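## Task

On the two-door cabinet beside arm1, complete a stack of three items, bottom to top: the wooden block with three little holes, then the short square timber piece, then the long cardboard box. Each must lie on one of its long faces, sit about centred over the item beneath, and not overhang the cabinet top. Every other object must finish resting directly on the furniture it started on. Fail if any object from a furniture top ends on the floor unheld, or if any object ever goes inside or beneath furniture, even in a gripper. The stack must stand without robot support at the end; open the grippers and withdraw the arms when finished.

## Robot and tools

Robots and cameras. Three identical i2rt Big YAM arms, named arm1, arm2 and arm3, each with six revolute joints, a two-finger gripper and a wrist camera (arm1_cam_wrist, arm2_cam_wrist, arm3_cam_wrist). Two fixed room cameras, room_a and room_b, watch the scene. With joints 1 and 6 at zero and the hand level and forward, the wrist camera rides above the hand looking toward the fingertips. Reach is roughly 1.0 m from the joint 1 axis. Loose objects may occasionally get nudged by an outside disturbance.

Frame. Any poses are in one shared scene frame: origin on the floor, +z upward. The hand point is halfway between the fingertips; the hand z axis runs along the fingers and the fingers close along hand y. Robot foot poses are not printed.

execute_actions(actions, cameras). actions is a list holding zero or one action. An action is an object keyed by robot name (arm1, arm2, arm3); each robot entry has a single key, joints, mapping joint names to absolute targets (never offsets). All named motions start together and may finish at different moments. Joint names, units and allowed ranges (with the tolerance counted as reached): joint1_rad -2.879 to 2.879 (±0.045), rotation of the whole arm about its base, positive counter-clockwise viewed from above, zero pointing the way the foot faces; joint2_rad 0 to 3.141 (±0.14), shoulder, zero has the upper arm lying back roughly horizontal, increasing lifts it up then forward; joint3_rad 0 to 3.019 (±0.09), elbow, zero is fully folded, increasing opens it; joint4_rad -1.692 to 1.57 (±0.055), hand pitch, positive tips the fingers up; joint5_rad -1.57 to 1.57 (±0.03), sideways hand swing, positive toward the arm's right; joint6_rad -2.094 to 2.094 (±0.035), hand roll, positive clockwise seen from behind; gripper_m 0 to 0.093 metres (±0.003), fingertip separation, grip force capped near 50 to 62 N per pad. Any unknown key or out-of-range number rejects the whole call and nothing moves. Omitted joints or arms are not released: they may keep driving toward an earlier target. Joints move at different speeds, so the hand can sweep a wide path between postures. cameras is a list of camera names or "all"; omitted, null or ["all"] gives every camera, [] gives none. An empty actions list just reports state and images.

wait(seconds): 0 to 10 s, commands nothing, returns the same report as an empty action. zoom_image(camera, region): region is [x0, y0, x1, y1] pixels of that camera's most recent full image, top-left origin, at most 504 by 504. Wrist images are 504x504 fisheye; room images are 896x504. finished_scene(scene): ends scene 1 or 2 irreversibly after the last command is held and reports success; the next scene's task then arrives. A reply with no tool call ends everything.

Reading results. joint_positions gives current angles and gripper width. The pictures line lists the cameras in image order. Joint torques are raw drive outputs in joint order without the gripper; they are nonzero even unloaded, carry per-arm offsets, scale and noise, and friction can mimic or mask load. joint_status tells how each commanded joint ended: off_target (stopped short and may still push), contact_stop or time_out (target abandoned, holds where it stopped), not_followed (a self/inter-arm collision guard refused the arm's targets; the gripper part still runs, and the refused targets may be retried on later actions until replaced). After time_out a joint may keep a target up to 0.375, 0.375, 0.113, 0.225, 0.075, 0.3 rad (joints 1 to 6) from where it is and continue pushing; on_its_own lists such joints, and its held at value is the held target, not the position. Sending a joint its reported position relaxes the push. A tiny change from the current position may produce no motion. Loaded joints sag. If any result reports a stop, later motion calls in that same reply are skipped.

Heat. Holding loads or pushing heats motors, including while you think. MOTOR HOT appears from 85 °C; at 100 °C the arm and gripper go limp (OVER-TEMPERATURE FAULT) until cool, and unfinished keys show limit_stop_at_motor_heat; resend targets afterwards. Some heat carries into the next scene.

Cautions. The robot holds its last command while you compose a reply. The arms do not stop on contact and can push very hard; avoid pressing into furniture or objects. Never let two robots press together; the collision guard can react late and ignores fingers, gripper housings and wrist cameras. Avoid drops, slips, slamming, objects falling to the floor or passing into or under furniture. Finish with the stack freestanding, grippers open and arms moved away.

Each tool is called as a command line: name --argument value for each argument, lists and objects as JSON in quotes; but a table of rows of numbers goes row by row, as --pt "numbers of a row", without its own name.

## Session

execute_actions --actions '[]'

Scene clock: 0.00 s.
Joint torques (N m, as the arm reports them, + toward a larger angle): no reading
arm1.joint_positions: joint1_rad=-0.025 joint2_rad=+0.347 joint3_rad=+1.568 joint4_rad=-1.454 joint5_rad=-0.083 joint6_rad=+0.144 gripper_m=+0.095
arm1.joint_status: not commanded
arm1.hand: x=-1.1158 y=+0.3008 z=+1.4229 quat_wxyz=(-0.383, -0.683, -0.378, +0.493) (m; scene frame)
arm2.joint_positions: joint1_rad=+0.654 joint2_rad=+0.428 joint3_rad=+1.646 joint4_rad=-1.382 joint5_rad=+0.089 joint6_rad=-0.119 gripper_m=+0.094
arm2.joint_status: not commanded
arm2.hand: x=-0.0442 y=-0.1783 z=+1.5538 quat_wxyz=(-0.392, +0.663, -0.368, -0.521) (m; scene frame)
arm3.joint_positions: joint1_rad=+0.053 joint2_rad=+0.582 joint3_rad=+1.689 joint4_rad=-1.390 joint5_rad=+0.091 joint6_rad=+0.329 gripper_m=+0.095
arm3.joint_status: not commanded
arm3.hand: x=+1.1100 y=+0.0410 z=+1.4766 quat_wxyz=(-0.338, +0.502, -0.622, -0.496) (m; scene frame)
pictures: arm1_cam_wrist, arm2_cam_wrist, arm3_cam_wrist, room_a, room_b
Images, in order (width x height): arm1_cam_wrist 504x504, arm2_cam_wrist 504x504, arm3_cam_wrist 504x504, room_a 896x504, room_b 896x504.

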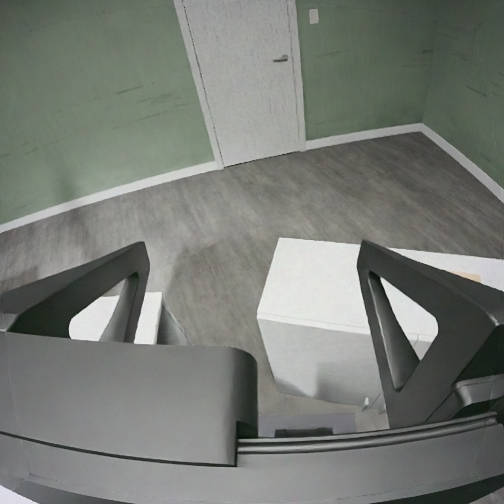

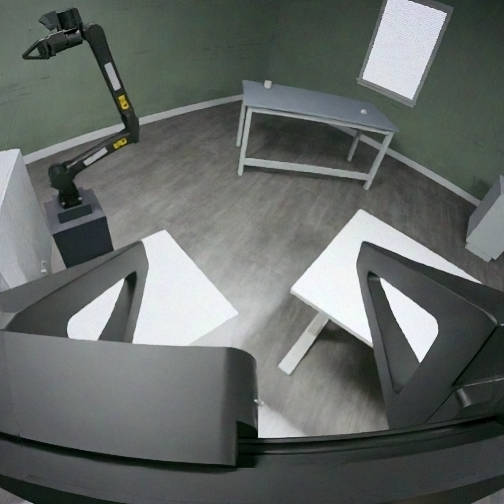

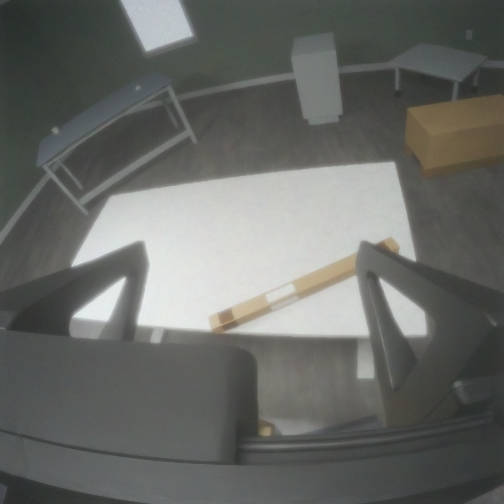

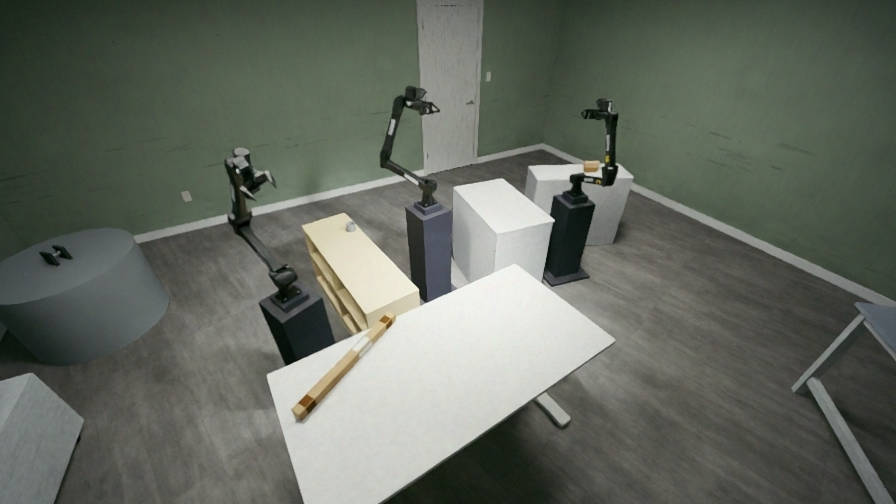

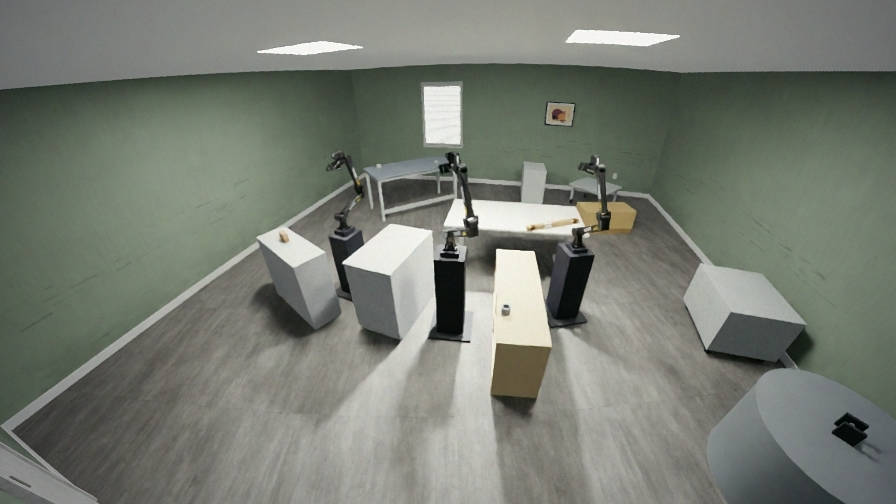

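zoom_image --camera "room_a" --region '[380, 70, 700, 320]'

zoom_image --camera "room_b" --region '[230, 130, 650, 410]'

zoom_image --camera "room_a" --region '[200, 130, 640, 504]'

Region (380, 70, 700, 320) of room_a's 896x504 image, scaled by 1.575, with more detail than that image has; it fills the top 394 rows of this view, and the rest is white.

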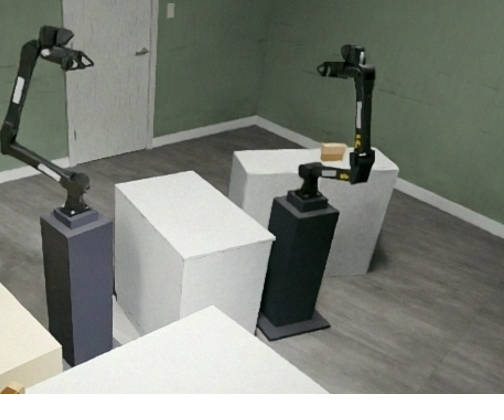

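Region (230, 130, 650, 410) of room_b's 896x504 image, scaled by 1.200, with more detail than that image has.

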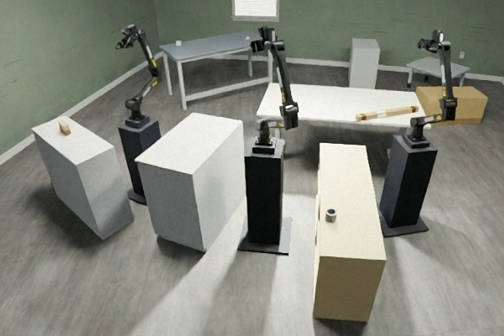

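Region (200, 130, 640, 504) of room_a's 896x504 image, scaled by 1.145, with more detail than that image has; it fills the top 428 rows of this view, and the rest is white.

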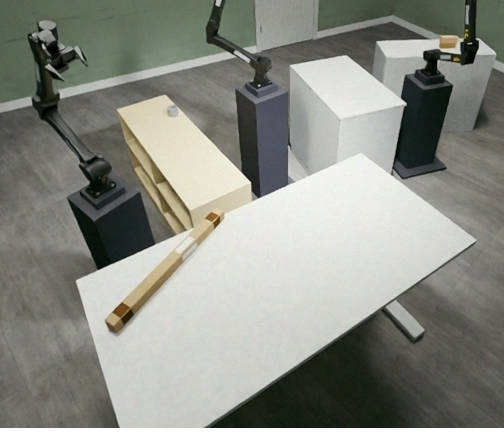

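zoom_image --camera "room_a" --region '[520, 140, 660, 250]'

zoom_image --camera "room_b" --region '[250, 200, 370, 340]'

zoom_image --camera "arm3_cam_wrist" --region '[180, 220, 420, 460]'

zoom_image --camera "arm2_cam_wrist" --region '[200, 50, 504, 300]'

Region (520, 140, 660, 250) of room_a's 896x504 image, scaled by 3.600, with more detail than that image has; it fills the top 396 rows of this view, and the rest is white.

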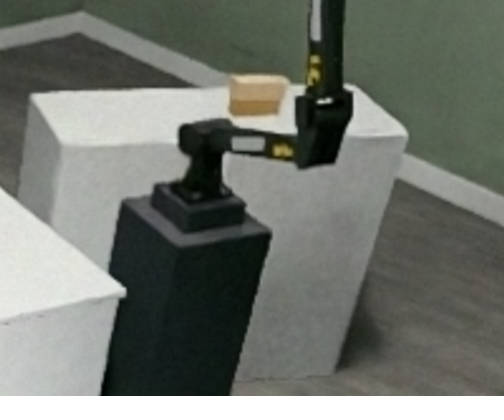

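Region (250, 200, 370, 340) of room_b's 896x504 image, scaled by 3.600, with more detail than that image has; it fills the left 432 columns of this view, and the rest is white.

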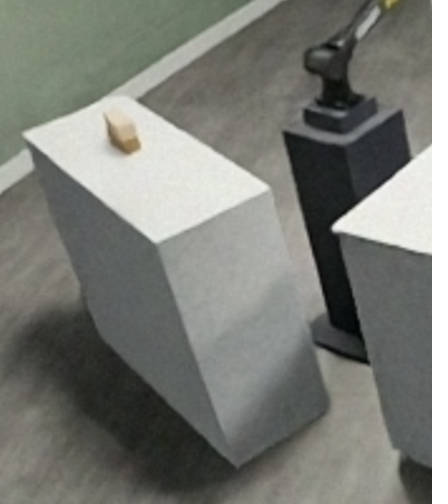

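Region (180, 220, 420, 460) of arm3_cam_wrist's 504x504 image, scaled by 2.100, with more detail than that image has.

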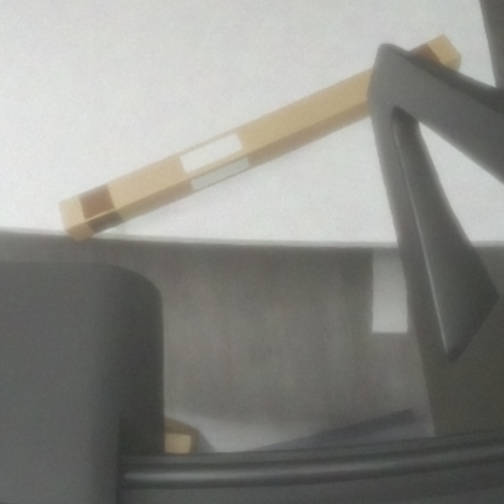

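Region (200, 50, 504, 300) of arm2_cam_wrist's 504x504 image, scaled by 1.658, with more detail than that image has; it fills the top 414 rows of this view, and the rest is white.

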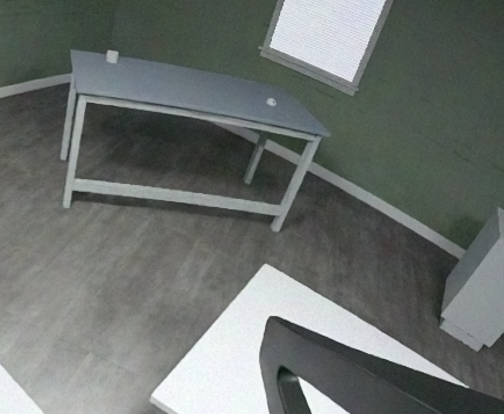

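zoom_image --camera "arm1_cam_wrist" --region '[230, 210, 504, 450]'

zoom_image --camera "arm1_cam_wrist" --region '[0, 230, 260, 450]'

Region (230, 210, 504, 450) of arm1_cam_wrist's 504x504 image, scaled by 1.839, with more detail than that image has; it fills the top 441 rows of this view, and the rest is white.

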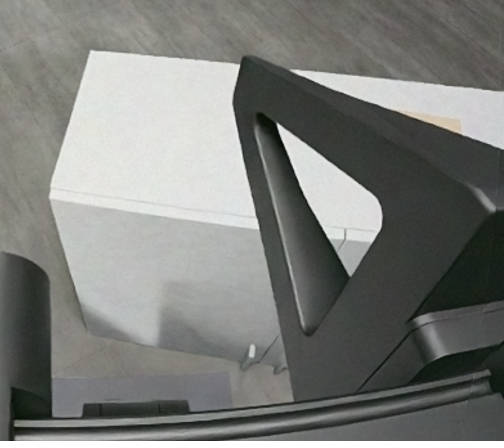

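Region (0, 230, 260, 450) of arm1_cam_wrist's 504x504 image, scaled by 1.938, with more detail than that image has; it fills the top 426 rows of this view, and the rest is white.

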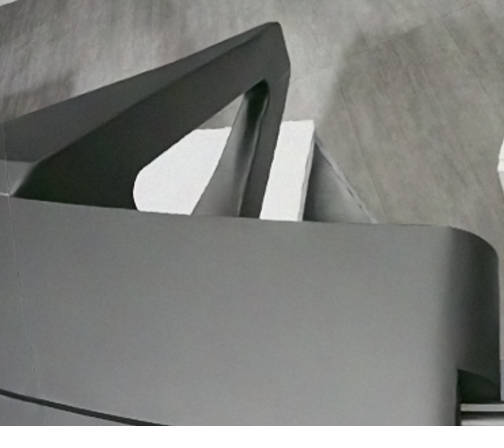

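zoom_image --camera "room_b" --region '[420, 170, 660, 270]'

zoom_image --camera "room_b" --region '[330, 210, 600, 410]'

Region (420, 170, 660, 270) of room_b's 896x504 image, scaled by 2.100, with more detail than that image has; it fills the top 210 rows of this view, and the rest is white.

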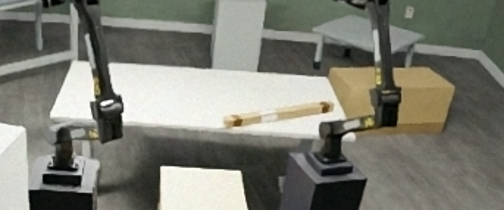

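Region (330, 210, 600, 410) of room_b's 896x504 image, scaled by 1.867, with more detail than that image has; it fills the top 373 rows of this view, and the rest is white.

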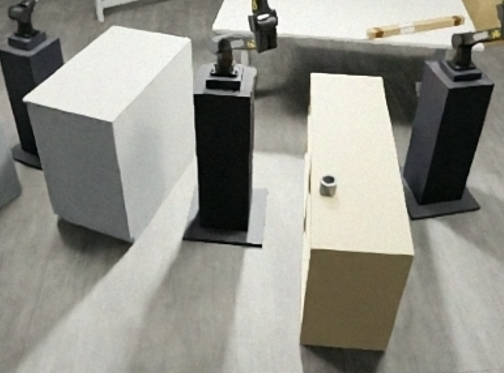

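execute_actions --actions '[{"arm1":{"joints":{"joint1_rad":-0.6,"joint2_rad":0.9,"joint3_rad":1.4,"joint4_rad":-1.5,"joint5_rad":0,"joint6_rad":0}},"arm2":{"joints":{"joint1_rad":1.5,"joint2_rad":0.428,"joint3_rad":1.2,"joint4_rad":-1.382,"joint5_rad":0,"joint6_rad":0}},"arm3":{"joints":{"joint1_rad":0.05,"joint2_rad":1.1,"joint3_rad":1.69,"joint4_rad":-1.39,"joint5_rad":0,"joint6_rad":0}}}]'

Scene clock: 5.37 s.
Joint torques (N m, as the arm reports them, + toward a larger angle): arm1=[-0.63 -1.16 10.36  1.49  0.05 -0.22] | arm2=[-1.55  3.23  6.37  1.98  0.    0.07] | arm3=[-1.07 -4.85 12.15  1.55 -0.08 -0.15]
arm1.joint_positions: joint1_rad=-0.596 joint2_rad=+0.896 joint3_rad=+1.385 joint4_rad=-1.495 joint5_rad=-0.003 joint6_rad=+0.017 gripper_m=+0.095
arm1.joint_status: all done
arm1.hand: x=-1.3704 y=+0.2072 z=+1.2415 quat_wxyz=(-0.076, -0.929, -0.235, +0.275) (m; scene frame)
arm2.joint_positions: joint1_rad=+1.493 joint2_rad=+0.431 joint3_rad=+1.207 joint4_rad=-1.382 joint5_rad=+0.002 joint6_rad=-0.014 gripper_m=+0.094
arm2.joint_status: all done
arm2.hand: x=-0.1958 y=-0.2124 z=+1.3635 quat_wxyz=(-0.061, +0.881, -0.089, -0.461) (m; scene frame)
arm3.joint_positions: joint1_rad=+0.053 joint2_rad=+1.094 joint3_rad=+1.667 joint4_rad=-1.390 joint5_rad=+0.003 joint6_rad=+0.012 gripper_m=+0.095
arm3.joint_status: all done
arm3.hand: x=+1.0525 y=+0.2831 z=+1.3330 quat_wxyz=(-0.238, +0.711, -0.600, -0.279) (m; scene frame)
pictures: arm1_cam_wrist, arm2_cam_wrist, arm3_cam_wrist, room_a, room_b
Images, in order (width x height): arm1_cam_wrist 504x504, arm2_cam_wrist 504x504, arm3_cam_wrist 504x504, room_a 896x504, room_b 896x504.

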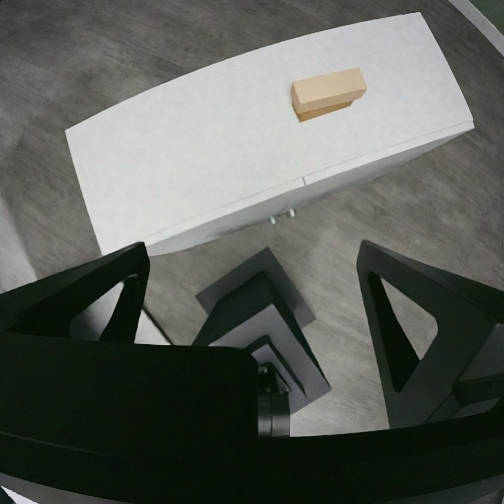

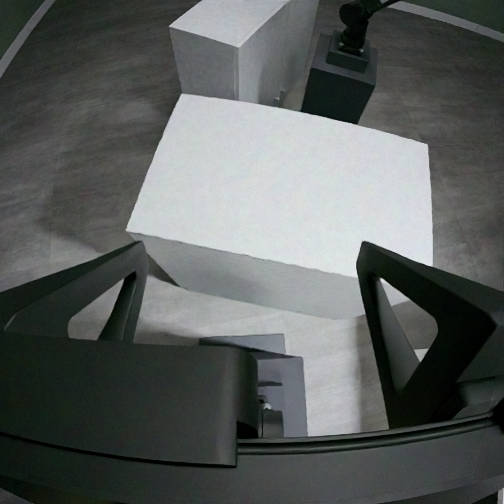

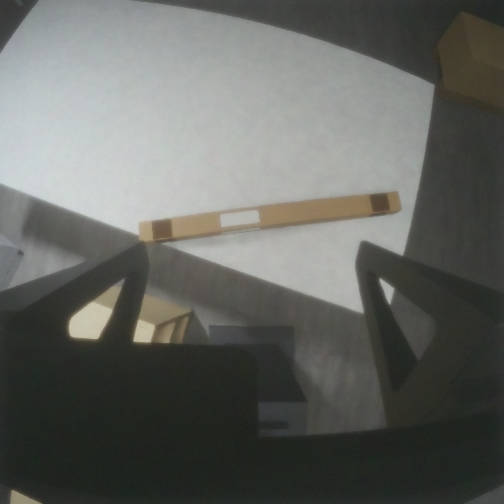

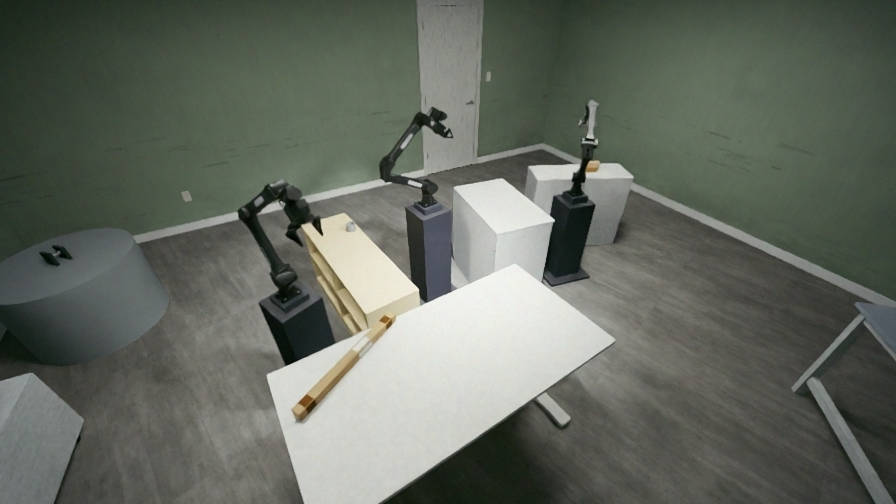

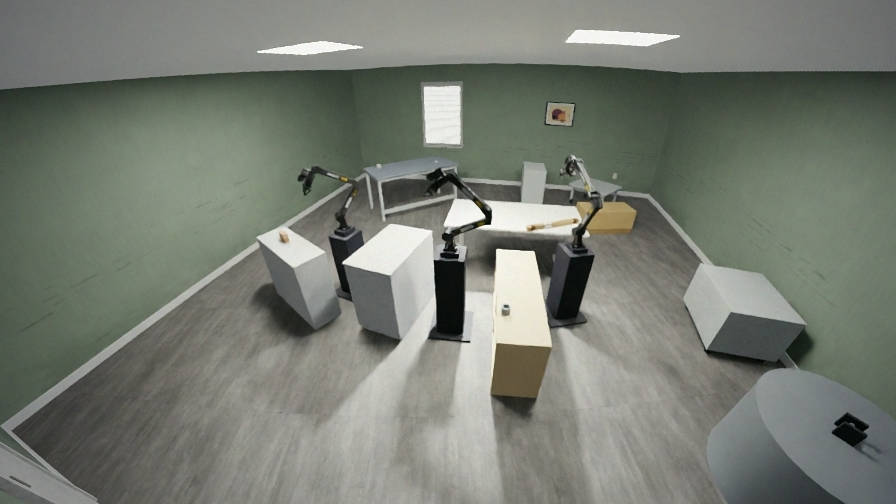

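zoom_image --camera "arm1_cam_wrist" --region '[260, 40, 400, 150]'

Region (260, 40, 400, 150) of arm1_cam_wrist's 504x504 image, scaled by 3.600, with more detail than that image has; it fills the top 396 rows of this view, and the rest is white.

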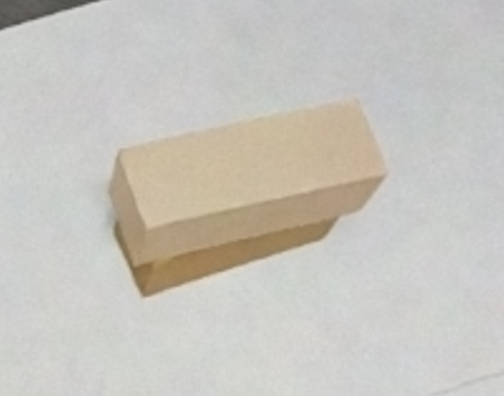

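execute_actions --actions '[{"arm1":{"joints":{"joint2_rad":1.15}},"arm2":{"joints":{"joint4_rad":-0.5}},"arm3":{"joints":{"joint3_rad":1.3}}}]' --cameras '["arm1_cam_wrist","arm3_cam_wrist","room_b"]'

Scene clock: 10.53 s.
Joint torques (N m, as the arm reports them, + toward a larger angle): arm1=[-0.62 -5.98 10.81  1.08  0.05 -0.22] | arm2=[-1.04  3.27  6.43  2.89  0.    0.09] | arm3=[-1.06 -6.69 11.46  0.93 -0.07 -0.15]
arm1.joint_positions: joint1_rad=-0.596 joint2_rad=+1.153 joint3_rad=+1.385 joint4_rad=-1.496 joint5_rad=-0.003 joint6_rad=+0.017 gripper_m=+0.095
arm1.joint_status: all done
arm1.hand: x=-1.4316 y=+0.1728 z=+1.1599 quat_wxyz=(-0.043, -0.957, -0.242, +0.154) (m; scene frame)
arm2.joint_positions: joint1_rad=+1.493 joint2_rad=+0.431 joint3_rad=+1.207 joint4_rad=-0.519 joint5_rad=+0.002 joint6_rad=-0.014 gripper_m=+0.094
arm2.joint_status: all done
arm2.hand: x=-0.2307 y=-0.2074 z=+1.5661 quat_wxyz=(-0.098, +0.607, -0.058, -0.787) (m; scene frame)
arm3.joint_positions: joint1_rad=+0.053 joint2_rad=+1.099 joint3_rad=+1.295 joint4_rad=-1.390 joint5_rad=+0.003 joint6_rad=+0.012 gripper_m=+0.095
arm3.joint_status: all done
arm3.hand: x=+1.0583 y=+0.2608 z=+1.1517 quat_wxyz=(-0.123, +0.750, -0.634, -0.140) (m; scene frame)
pictures: arm1_cam_wrist, arm3_cam_wrist, room_b
Images, in order (width x height): arm1_cam_wrist 504x504, arm3_cam_wrist 504x504, room_b 896x504.

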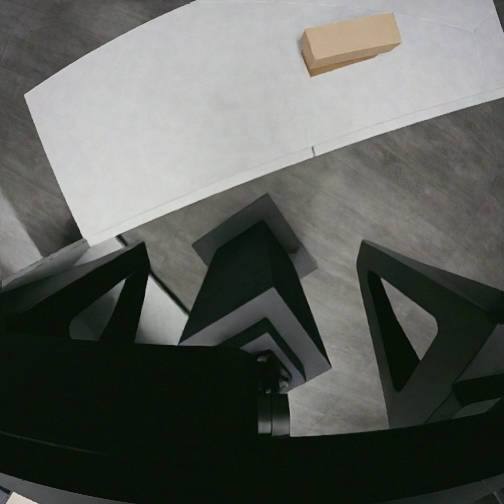

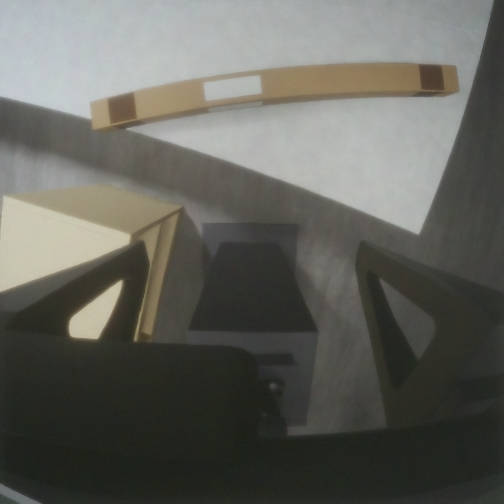

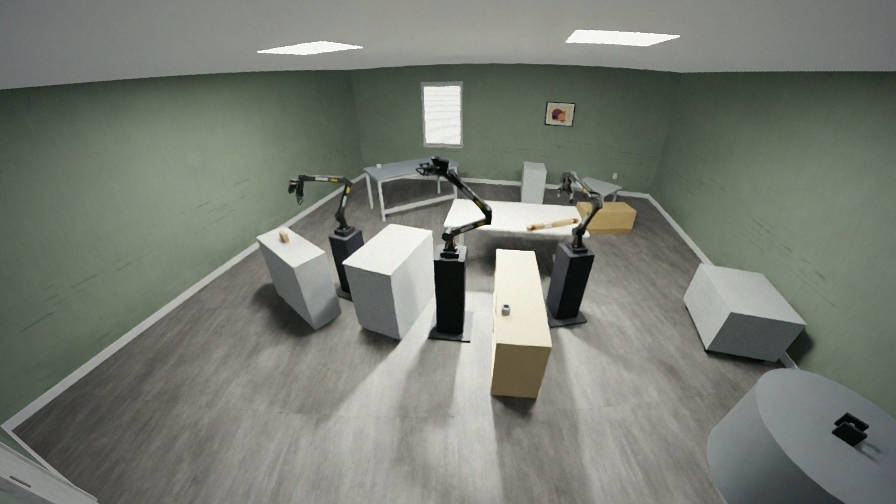

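zoom_image --camera "arm1_cam_wrist" --region '[280, 0, 420, 100]'

zoom_image --camera "arm1_cam_wrist" --region '[0, 0, 504, 260]'

Region (280, 0, 420, 100) of arm1_cam_wrist's 504x504 image, scaled by 3.600, with more detail than that image has; it fills the top 360 rows of this view, and the rest is white.

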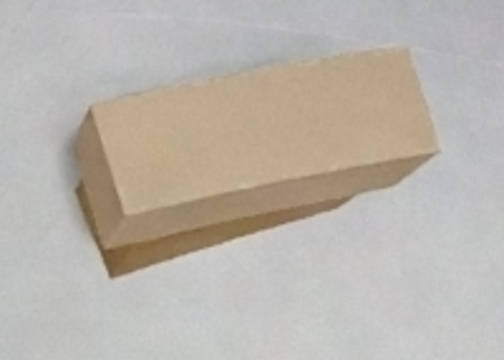

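Region (0, 0, 504, 260) of arm1_cam_wrist's 504x504 image, scaled by 1.000; it fills the top 260 rows of this view, and the rest is white.

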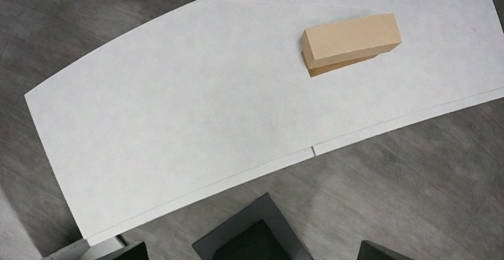

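execute_actions --actions '[{"arm1":{"joints":{"joint1_rad":-0.85,"joint2_rad":1.3,"joint3_rad":0.75,"joint4_rad":0.0}},"arm2":{"joints":{"joint1_rad":-1.3,"joint2_rad":0.9,"joint3_rad":1.4,"joint4_rad":-1.5}},"arm3":{"joints":{"joint1_rad":-0.037,"joint2_rad":1.924,"joint3_rad":1.588,"joint4_rad":-1.235,"joint5_rad":0,"joint6_rad":1.35}}}]'

Scene clock: 30.07 s.
Joint torques (N m, as the arm reports them, + toward a larger angle): arm1=[ 0.21 -9.27  9.45  3.09 -0.02 -0.21] | arm2=[-1.9  -4.93  9.09  0.8   0.04  0.08] | arm3=[ -0.92 -18.55  11.     0.4    0.06   0.12]
arm1.joint_positions: joint1_rad=-0.857 joint2_rad=+1.311 joint3_rad=+0.749 joint4_rad=-0.017 joint5_rad=-0.001 joint6_rad=+0.016 gripper_m=+0.095
arm1.joint_status: all done
arm1.hand: x=-1.6089 y=+0.2273 z=+0.9796 quat_wxyz=(-0.066, -0.870, -0.103, +0.477) (m; scene frame)
arm2.joint_positions: joint1_rad=-1.296 joint2_rad=+0.912 joint3_rad=+1.379 joint4_rad=-1.488 joint5_rad=+0.001 joint6_rad=-0.012 gripper_m=+0.094
arm2.joint_status: all done
arm2.hand: x=+0.2911 y=-0.2118 z=+1.3193 quat_wxyz=(-0.271, +0.067, -0.960, -0.023) (m; scene frame)
arm3.joint_positions: joint1_rad=-0.037 joint2_rad=+1.934 joint3_rad=+1.570 joint4_rad=-1.245 joint5_rad=+0.001 joint6_rad=+1.338 gripper_m=+0.095
arm3.joint_status: all done
arm3.hand: x=+1.0773 y=+0.4564 z=+0.8857 quat_wxyz=(-0.004, +0.159, -0.987, +0.020) (m; scene frame)
pictures: arm1_cam_wrist, arm2_cam_wrist, arm3_cam_wrist, room_a, room_b
Images, in order (width x height): arm1_cam_wrist 504x504, arm2_cam_wrist 504x504, arm3_cam_wrist 504x504, room_a 896x504, room_b 896x504.

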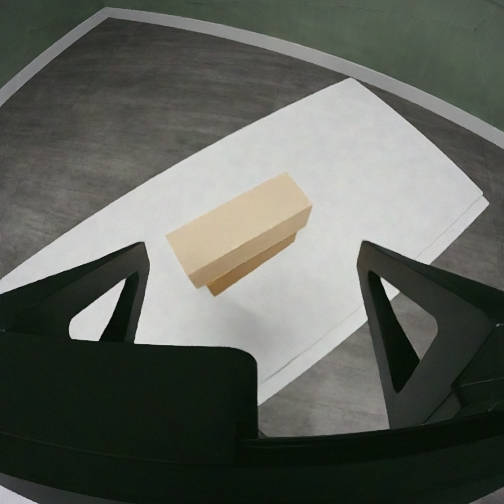

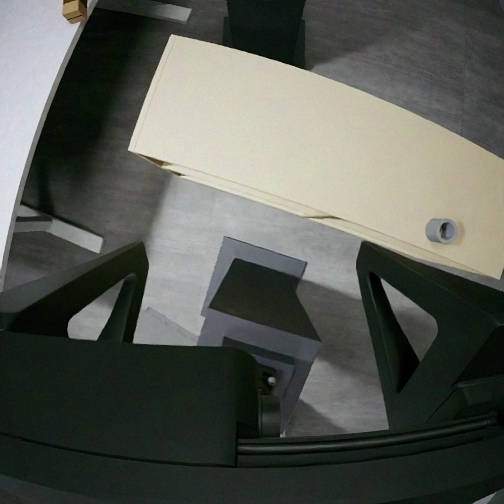

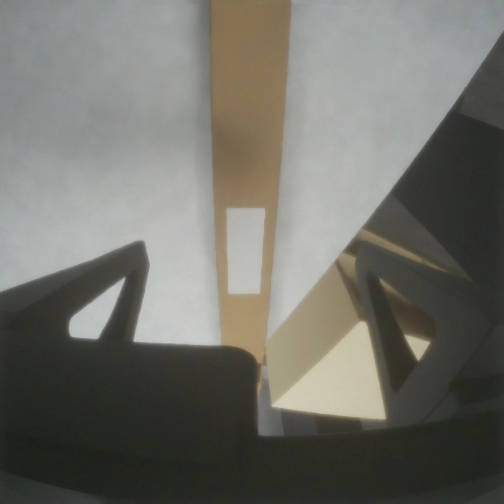

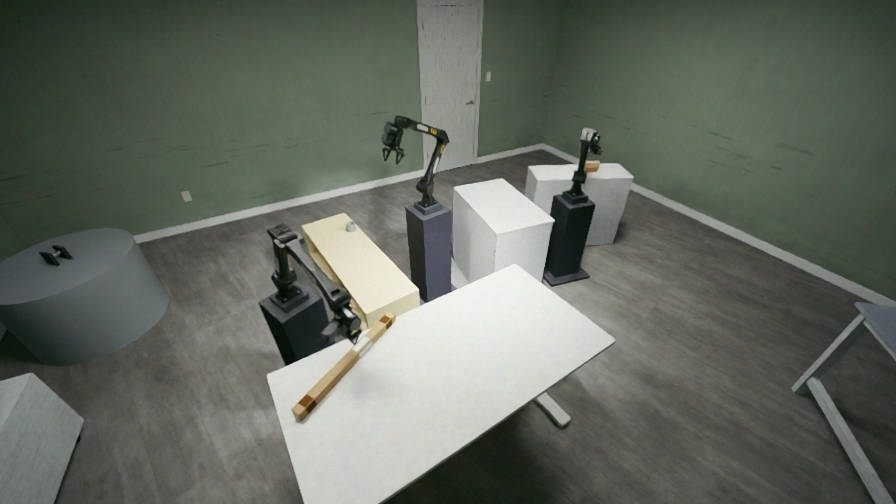

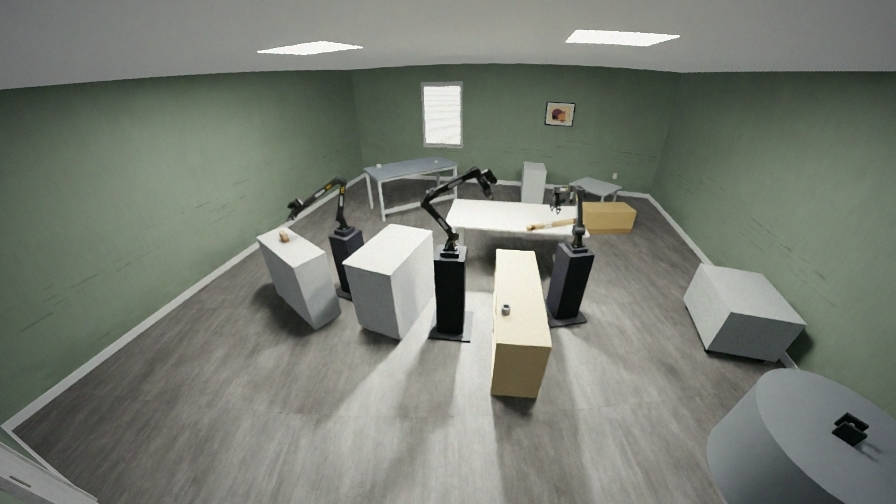

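zoom_image --camera "arm1_cam_wrist" --region '[150, 150, 330, 310]'

Region (150, 150, 330, 310) of arm1_cam_wrist's 504x504 image, scaled by 2.800, with more detail than that image has.

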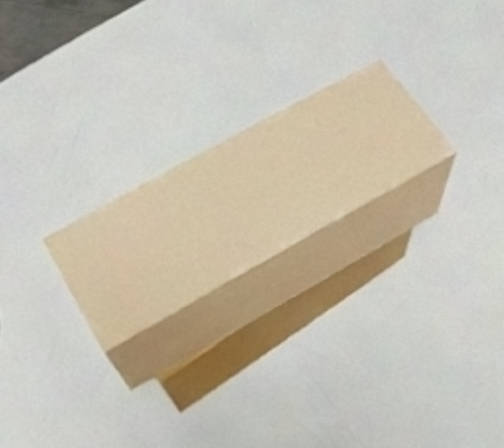

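execute_actions --actions '[{"arm1":{"joints":{"joint1_rad":1.45,"joint2_rad":1.0,"joint3_rad":1.385,"joint4_rad":-1.5}},"arm2":{"joints":{"joint1_rad":1.3,"joint2_rad":1.1,"joint3_rad":1.385,"joint4_rad":-1.5}},"arm3":{"joints":{"joint1_rad":-0.037,"joint2_rad":2.073,"joint3_rad":1.469,"joint4_rad":-0.93,"joint6_rad":1.35}}}]'

Scene clock: 40.40 s.
Joint torques (N m, as the arm reports them, + toward a larger angle): arm1=[-0.15 -4.9  13.24  1.13 -0.03 -0.2 ] | arm2=[-2.05 -7.89  8.47  0.58  0.08  0.06] | arm3=[ -0.94 -19.6    9.31   0.81   0.06   0.12]
arm1.joint_positions: joint1_rad=+1.446 joint2_rad=+1.010 joint3_rad=+1.342 joint4_rad=-1.494 joint5_rad=-0.001 joint6_rad=+0.015 gripper_m=+0.095
arm1.joint_status: all done
arm1.hand: x=-0.8231 y=+0.1705 z=+1.1811 quat_wxyz=(-0.190, -0.289, -0.936, +0.061) (m; scene frame)
arm2.joint_positions: joint1_rad=+1.298 joint2_rad=+1.114 joint3_rad=+1.379 joint4_rad=-1.490 joint5_rad=+0.000 joint6_rad=-0.012 gripper_m=+0.094
arm2.joint_status: all done
arm2.hand: x=-0.3557 y=-0.1022 z=+1.2569 quat_wxyz=(-0.043, +0.965, -0.196, -0.170) (m; scene frame)
arm3.joint_positions: joint1_rad=-0.037 joint2_rad=+2.080 joint3_rad=+1.457 joint4_rad=-0.947 joint5_rad=+0.001 joint6_rad=+1.339 gripper_m=+0.095
arm3.joint_status: all done
arm3.hand: x=+1.0777 y=+0.4648 z=+0.7665 quat_wxyz=(-0.005, +0.159, -0.987, +0.001) (m; scene frame)
pictures: arm1_cam_wrist, arm2_cam_wrist, arm3_cam_wrist, room_a, room_b
Images, in order (width x height): arm1_cam_wrist 504x504, arm2_cam_wrist 504x504, arm3_cam_wrist 504x504, room_a 896x504, room_b 896x504.

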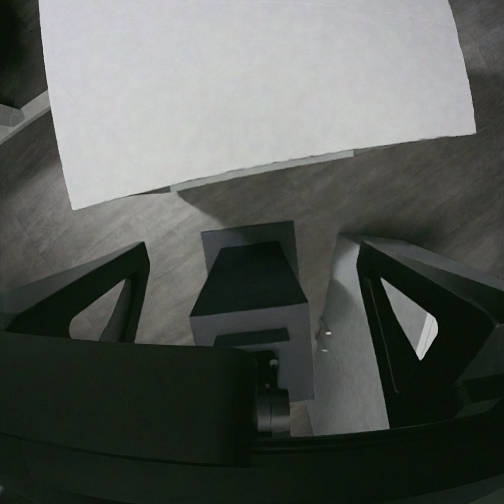

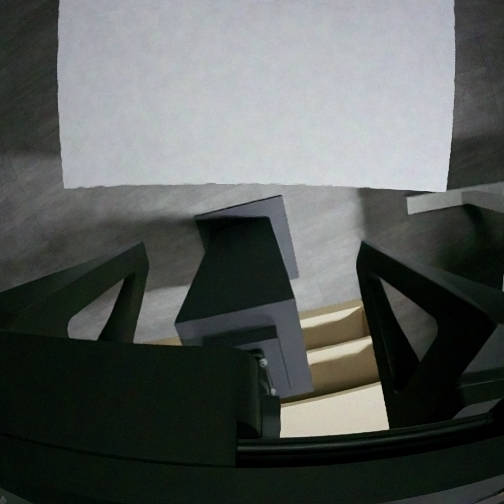

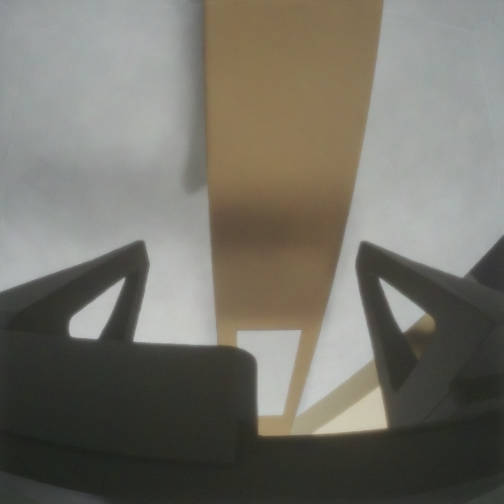

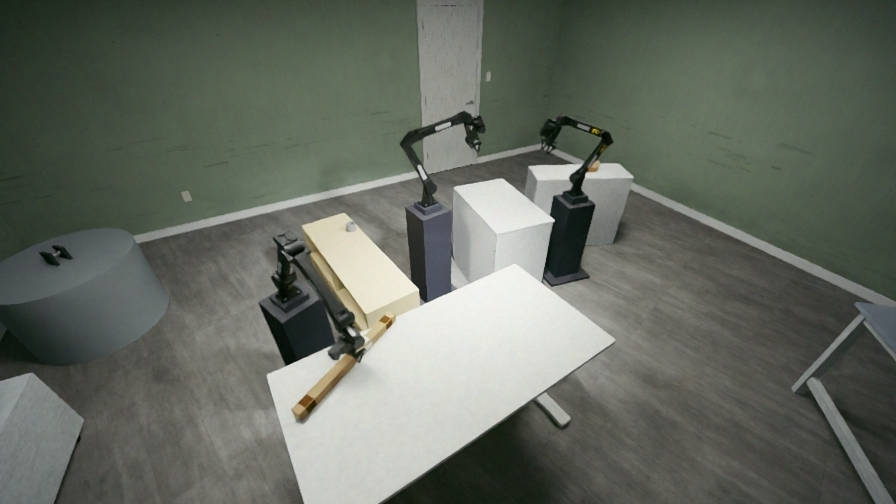

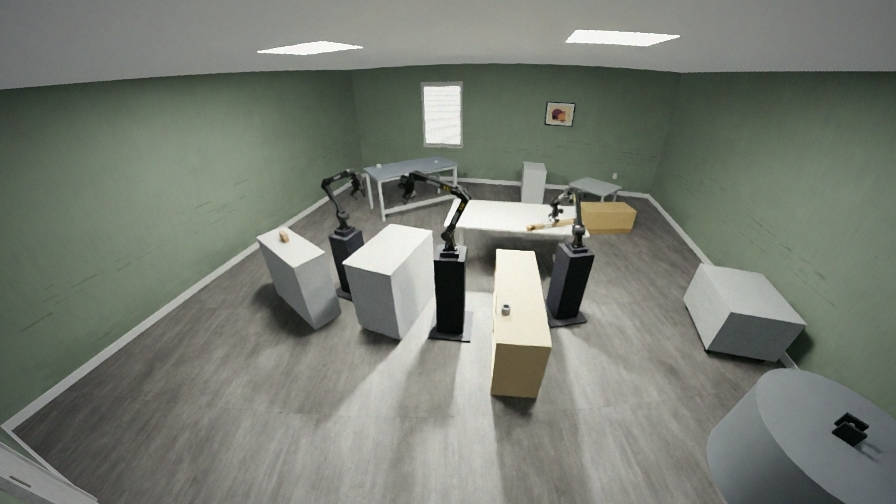

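execute_actions --actions '[{"arm2":{"joints":{"joint1_rad":0.3,"joint2_rad":0.8,"joint3_rad":1.3,"joint4_rad":-1.5}},"arm3":{"joints":{"joint1_rad":-0.037,"joint2_rad":2.075,"joint3_rad":1.419,"joint4_rad":-0.878,"joint6_rad":1.35}},"arm1":{"joints":{"gripper_m":0.0}}}]' --cameras '["arm3_cam_wrist","room_a"]'

Scene clock: 46.93 s.
Joint torques (N m, as the arm reports them, + toward a larger angle): arm1=[-0.17 -4.9  13.23  1.13 -0.03 -0.2 ] | arm2=[-2.46 -1.27  7.52  0.98  0.03  0.05] | arm3=[ -0.9  -19.12   8.     0.86   0.07   0.11]
arm1.joint_positions: joint1_rad=+1.446 joint2_rad=+1.010 joint3_rad=+1.342 joint4_rad=-1.494 joint5_rad=-0.001 joint6_rad=+0.015 gripper_m=+0.001
arm1.joint_status: all done
arm1.hand: x=-0.8231 y=+0.1705 z=+1.1811 quat_wxyz=(-0.190, -0.289, -0.936, +0.061) (m; scene frame)
arm2.joint_positions: joint1_rad=+0.306 joint2_rad=+0.795 joint3_rad=+1.303 joint4_rad=-1.490 joint5_rad=+0.000 joint6_rad=-0.012 gripper_m=+0.094
arm2.joint_status: all done
arm2.hand: x=-0.0633 y=+0.0197 z=+1.3186 quat_wxyz=(-0.194, +0.731, -0.614, -0.225) (m; scene frame)
arm3.joint_positions: joint1_rad=-0.037 joint2_rad=+2.080 joint3_rad=+1.418 joint4_rad=-0.896 joint5_rad=+0.001 joint6_rad=+1.339 gripper_m=+0.095
arm3.joint_status: all done
arm3.hand: x=+1.0783 y=+0.4592 z=+0.7549 quat_wxyz=(-0.006, +0.159, -0.987, -0.005) (m; scene frame)
pictures: arm3_cam_wrist, room_a
Images, in order (width x height): arm3_cam_wrist 504x504, room_a 896x504.

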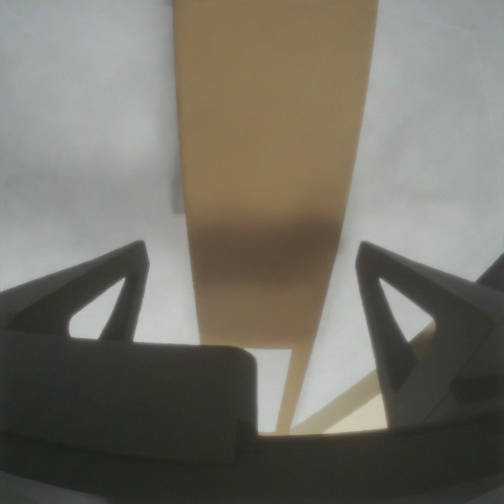

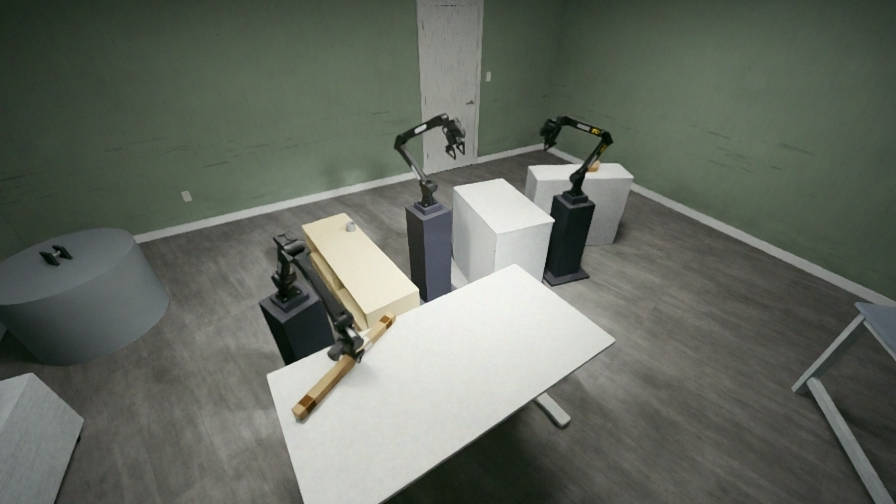

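execute_actions --actions '[{"arm3":{"joints":{"gripper_m":0.03}},"arm1":{"joints":{"joint1_rad":1.446,"joint2_rad":2.022,"joint3_rad":1.627,"joint4_rad":-1.14}}}]' --cameras '["arm3_cam_wrist","arm1_cam_wrist","room_a"]'

Scene clock: 48.97 s.
Joint torques (N m, as the arm reports them, + toward a larger angle): arm1=[ -0.56 -20.03  10.12   0.79  -0.03  -0.2 ] | arm2=[-2.25 -0.92  7.5   0.97  0.06  0.05] | arm3=[ -0.9  -19.05   8.     0.83   0.07   0.1 ]
arm1.joint_positions: joint1_rad=+1.446 joint2_rad=+2.038 joint3_rad=+1.609 joint4_rad=-1.144 joint5_rad=-0.001 joint6_rad=+0.015 gripper_m=+0.001
arm1.joint_status: all done
arm1.hand: x=-0.6086 y=+0.0228 z=+0.8262 quat_wxyz=(+0.006, -0.296, -0.955, +0.004) (m; scene frame)
arm2.joint_positions: joint1_rad=+0.306 joint2_rad=+0.795 joint3_rad=+1.303 joint4_rad=-1.490 joint5_rad=+0.000 joint6_rad=-0.012 gripper_m=+0.094
arm2.joint_status: not commanded
arm2.hand: x=-0.0633 y=+0.0197 z=+1.3186 quat_wxyz=(-0.194, +0.731, -0.614, -0.225) (m; scene frame)
arm3.joint_positions: joint1_rad=-0.037 joint2_rad=+2.080 joint3_rad=+1.418 joint4_rad=-0.895 joint5_rad=+0.001 joint6_rad=+1.340 gripper_m=+0.049
arm3.joint_status: gripper_m off_target (ended at +0.049, target +0.030)
arm3.hand: x=+1.0782 y=+0.4594 z=+0.7549 quat_wxyz=(-0.006, +0.159, -0.987, -0.006) (m; scene frame)
pictures: arm1_cam_wrist, arm3_cam_wrist, room_a
Images, in order (width x height): arm1_cam_wrist 504x504, arm3_cam_wrist 504x504, room_a 896x504.

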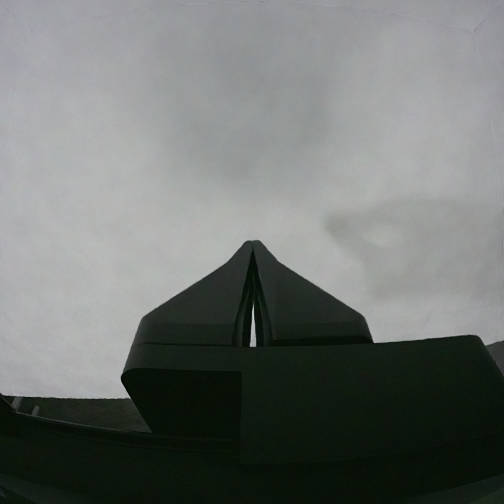

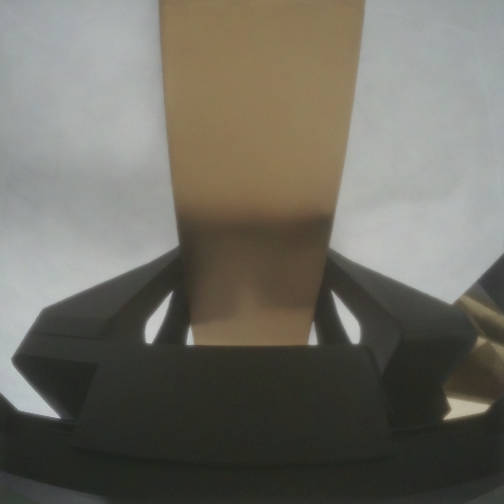

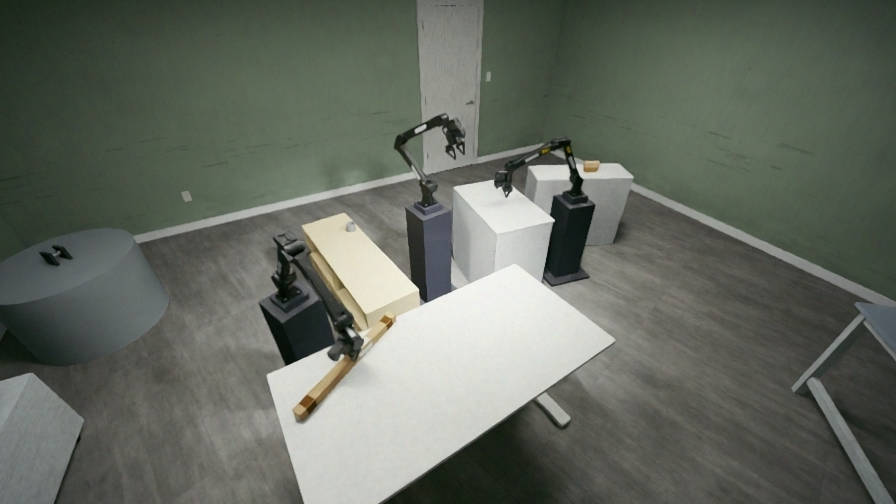

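execute_actions --actions '[{"arm3":{"joints":{"joint2_rad":1.878,"joint3_rad":1.432,"joint4_rad":-1.09,"gripper_m":0.03}},"arm1":{"joints":{"joint2_rad":2.055,"joint3_rad":1.595,"joint4_rad":-1.075}}}]' --cameras '["arm3_cam_wrist","arm1_cam_wrist","room_a"]'

Scene clock: 50.90 s.
Joint torques (N m, as the arm reports them, + toward a larger angle): arm1=[ -0.6  -18.5    8.13   1.19  -0.03  -0.2 ] | arm2=[-2.27 -1.36  7.47  0.92  0.03  0.06] | arm3=[ -0.92 -14.95  10.52  -0.43   0.07   0.1 ]
arm1.joint_positions: joint1_rad=+1.446 joint2_rad=+2.050 joint3_rad=+1.598 joint4_rad=-1.085 joint5_rad=-0.001 joint6_rad=+0.015 gripper_m=+0.001
arm1.joint_status: all done
arm1.hand: x=-0.6012 y=+0.0177 z=+0.8159 quat_wxyz=(-0.012, -0.296, -0.955, +0.009) (m; scene frame)
arm2.joint_positions: joint1_rad=+0.306 joint2_rad=+0.795 joint3_rad=+1.303 joint4_rad=-1.490 joint5_rad=+0.000 joint6_rad=-0.012 gripper_m=+0.094
arm2.joint_status: not commanded
arm2.hand: x=-0.0633 y=+0.0197 z=+1.3186 quat_wxyz=(-0.194, +0.731, -0.614, -0.225) (m; scene frame)
arm3.joint_positions: joint1_rad=-0.037 joint2_rad=+1.855 joint3_rad=+1.418 joint4_rad=-1.073 joint5_rad=+0.001 joint6_rad=+1.340 gripper_m=+0.049
arm3.joint_status: gripper_m off_target (ended at +0.049, target +0.030); the others done
arm3.hand: x=+1.0785 y=+0.4433 z=+0.8751 quat_wxyz=(-0.007, +0.159, -0.987, -0.029) (m; scene frame)
pictures: arm1_cam_wrist, arm3_cam_wrist, room_a
Images, in order (width x height): arm1_cam_wrist 504x504, arm3_cam_wrist 504x504, room_a 896x504.

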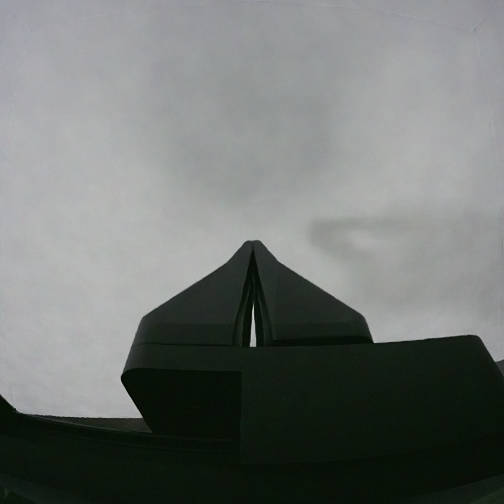

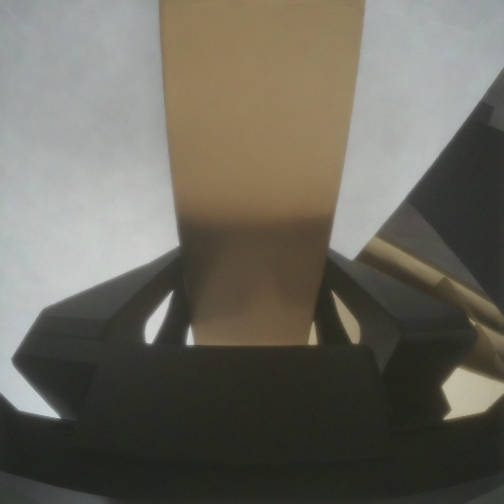

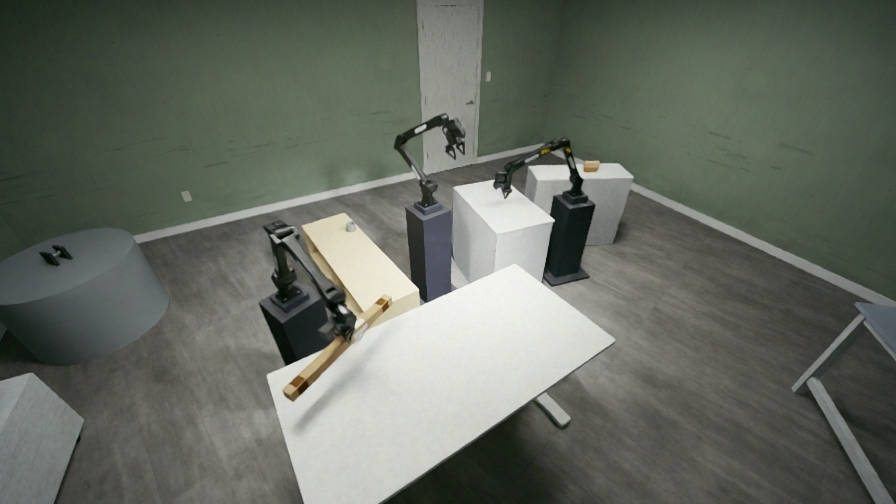

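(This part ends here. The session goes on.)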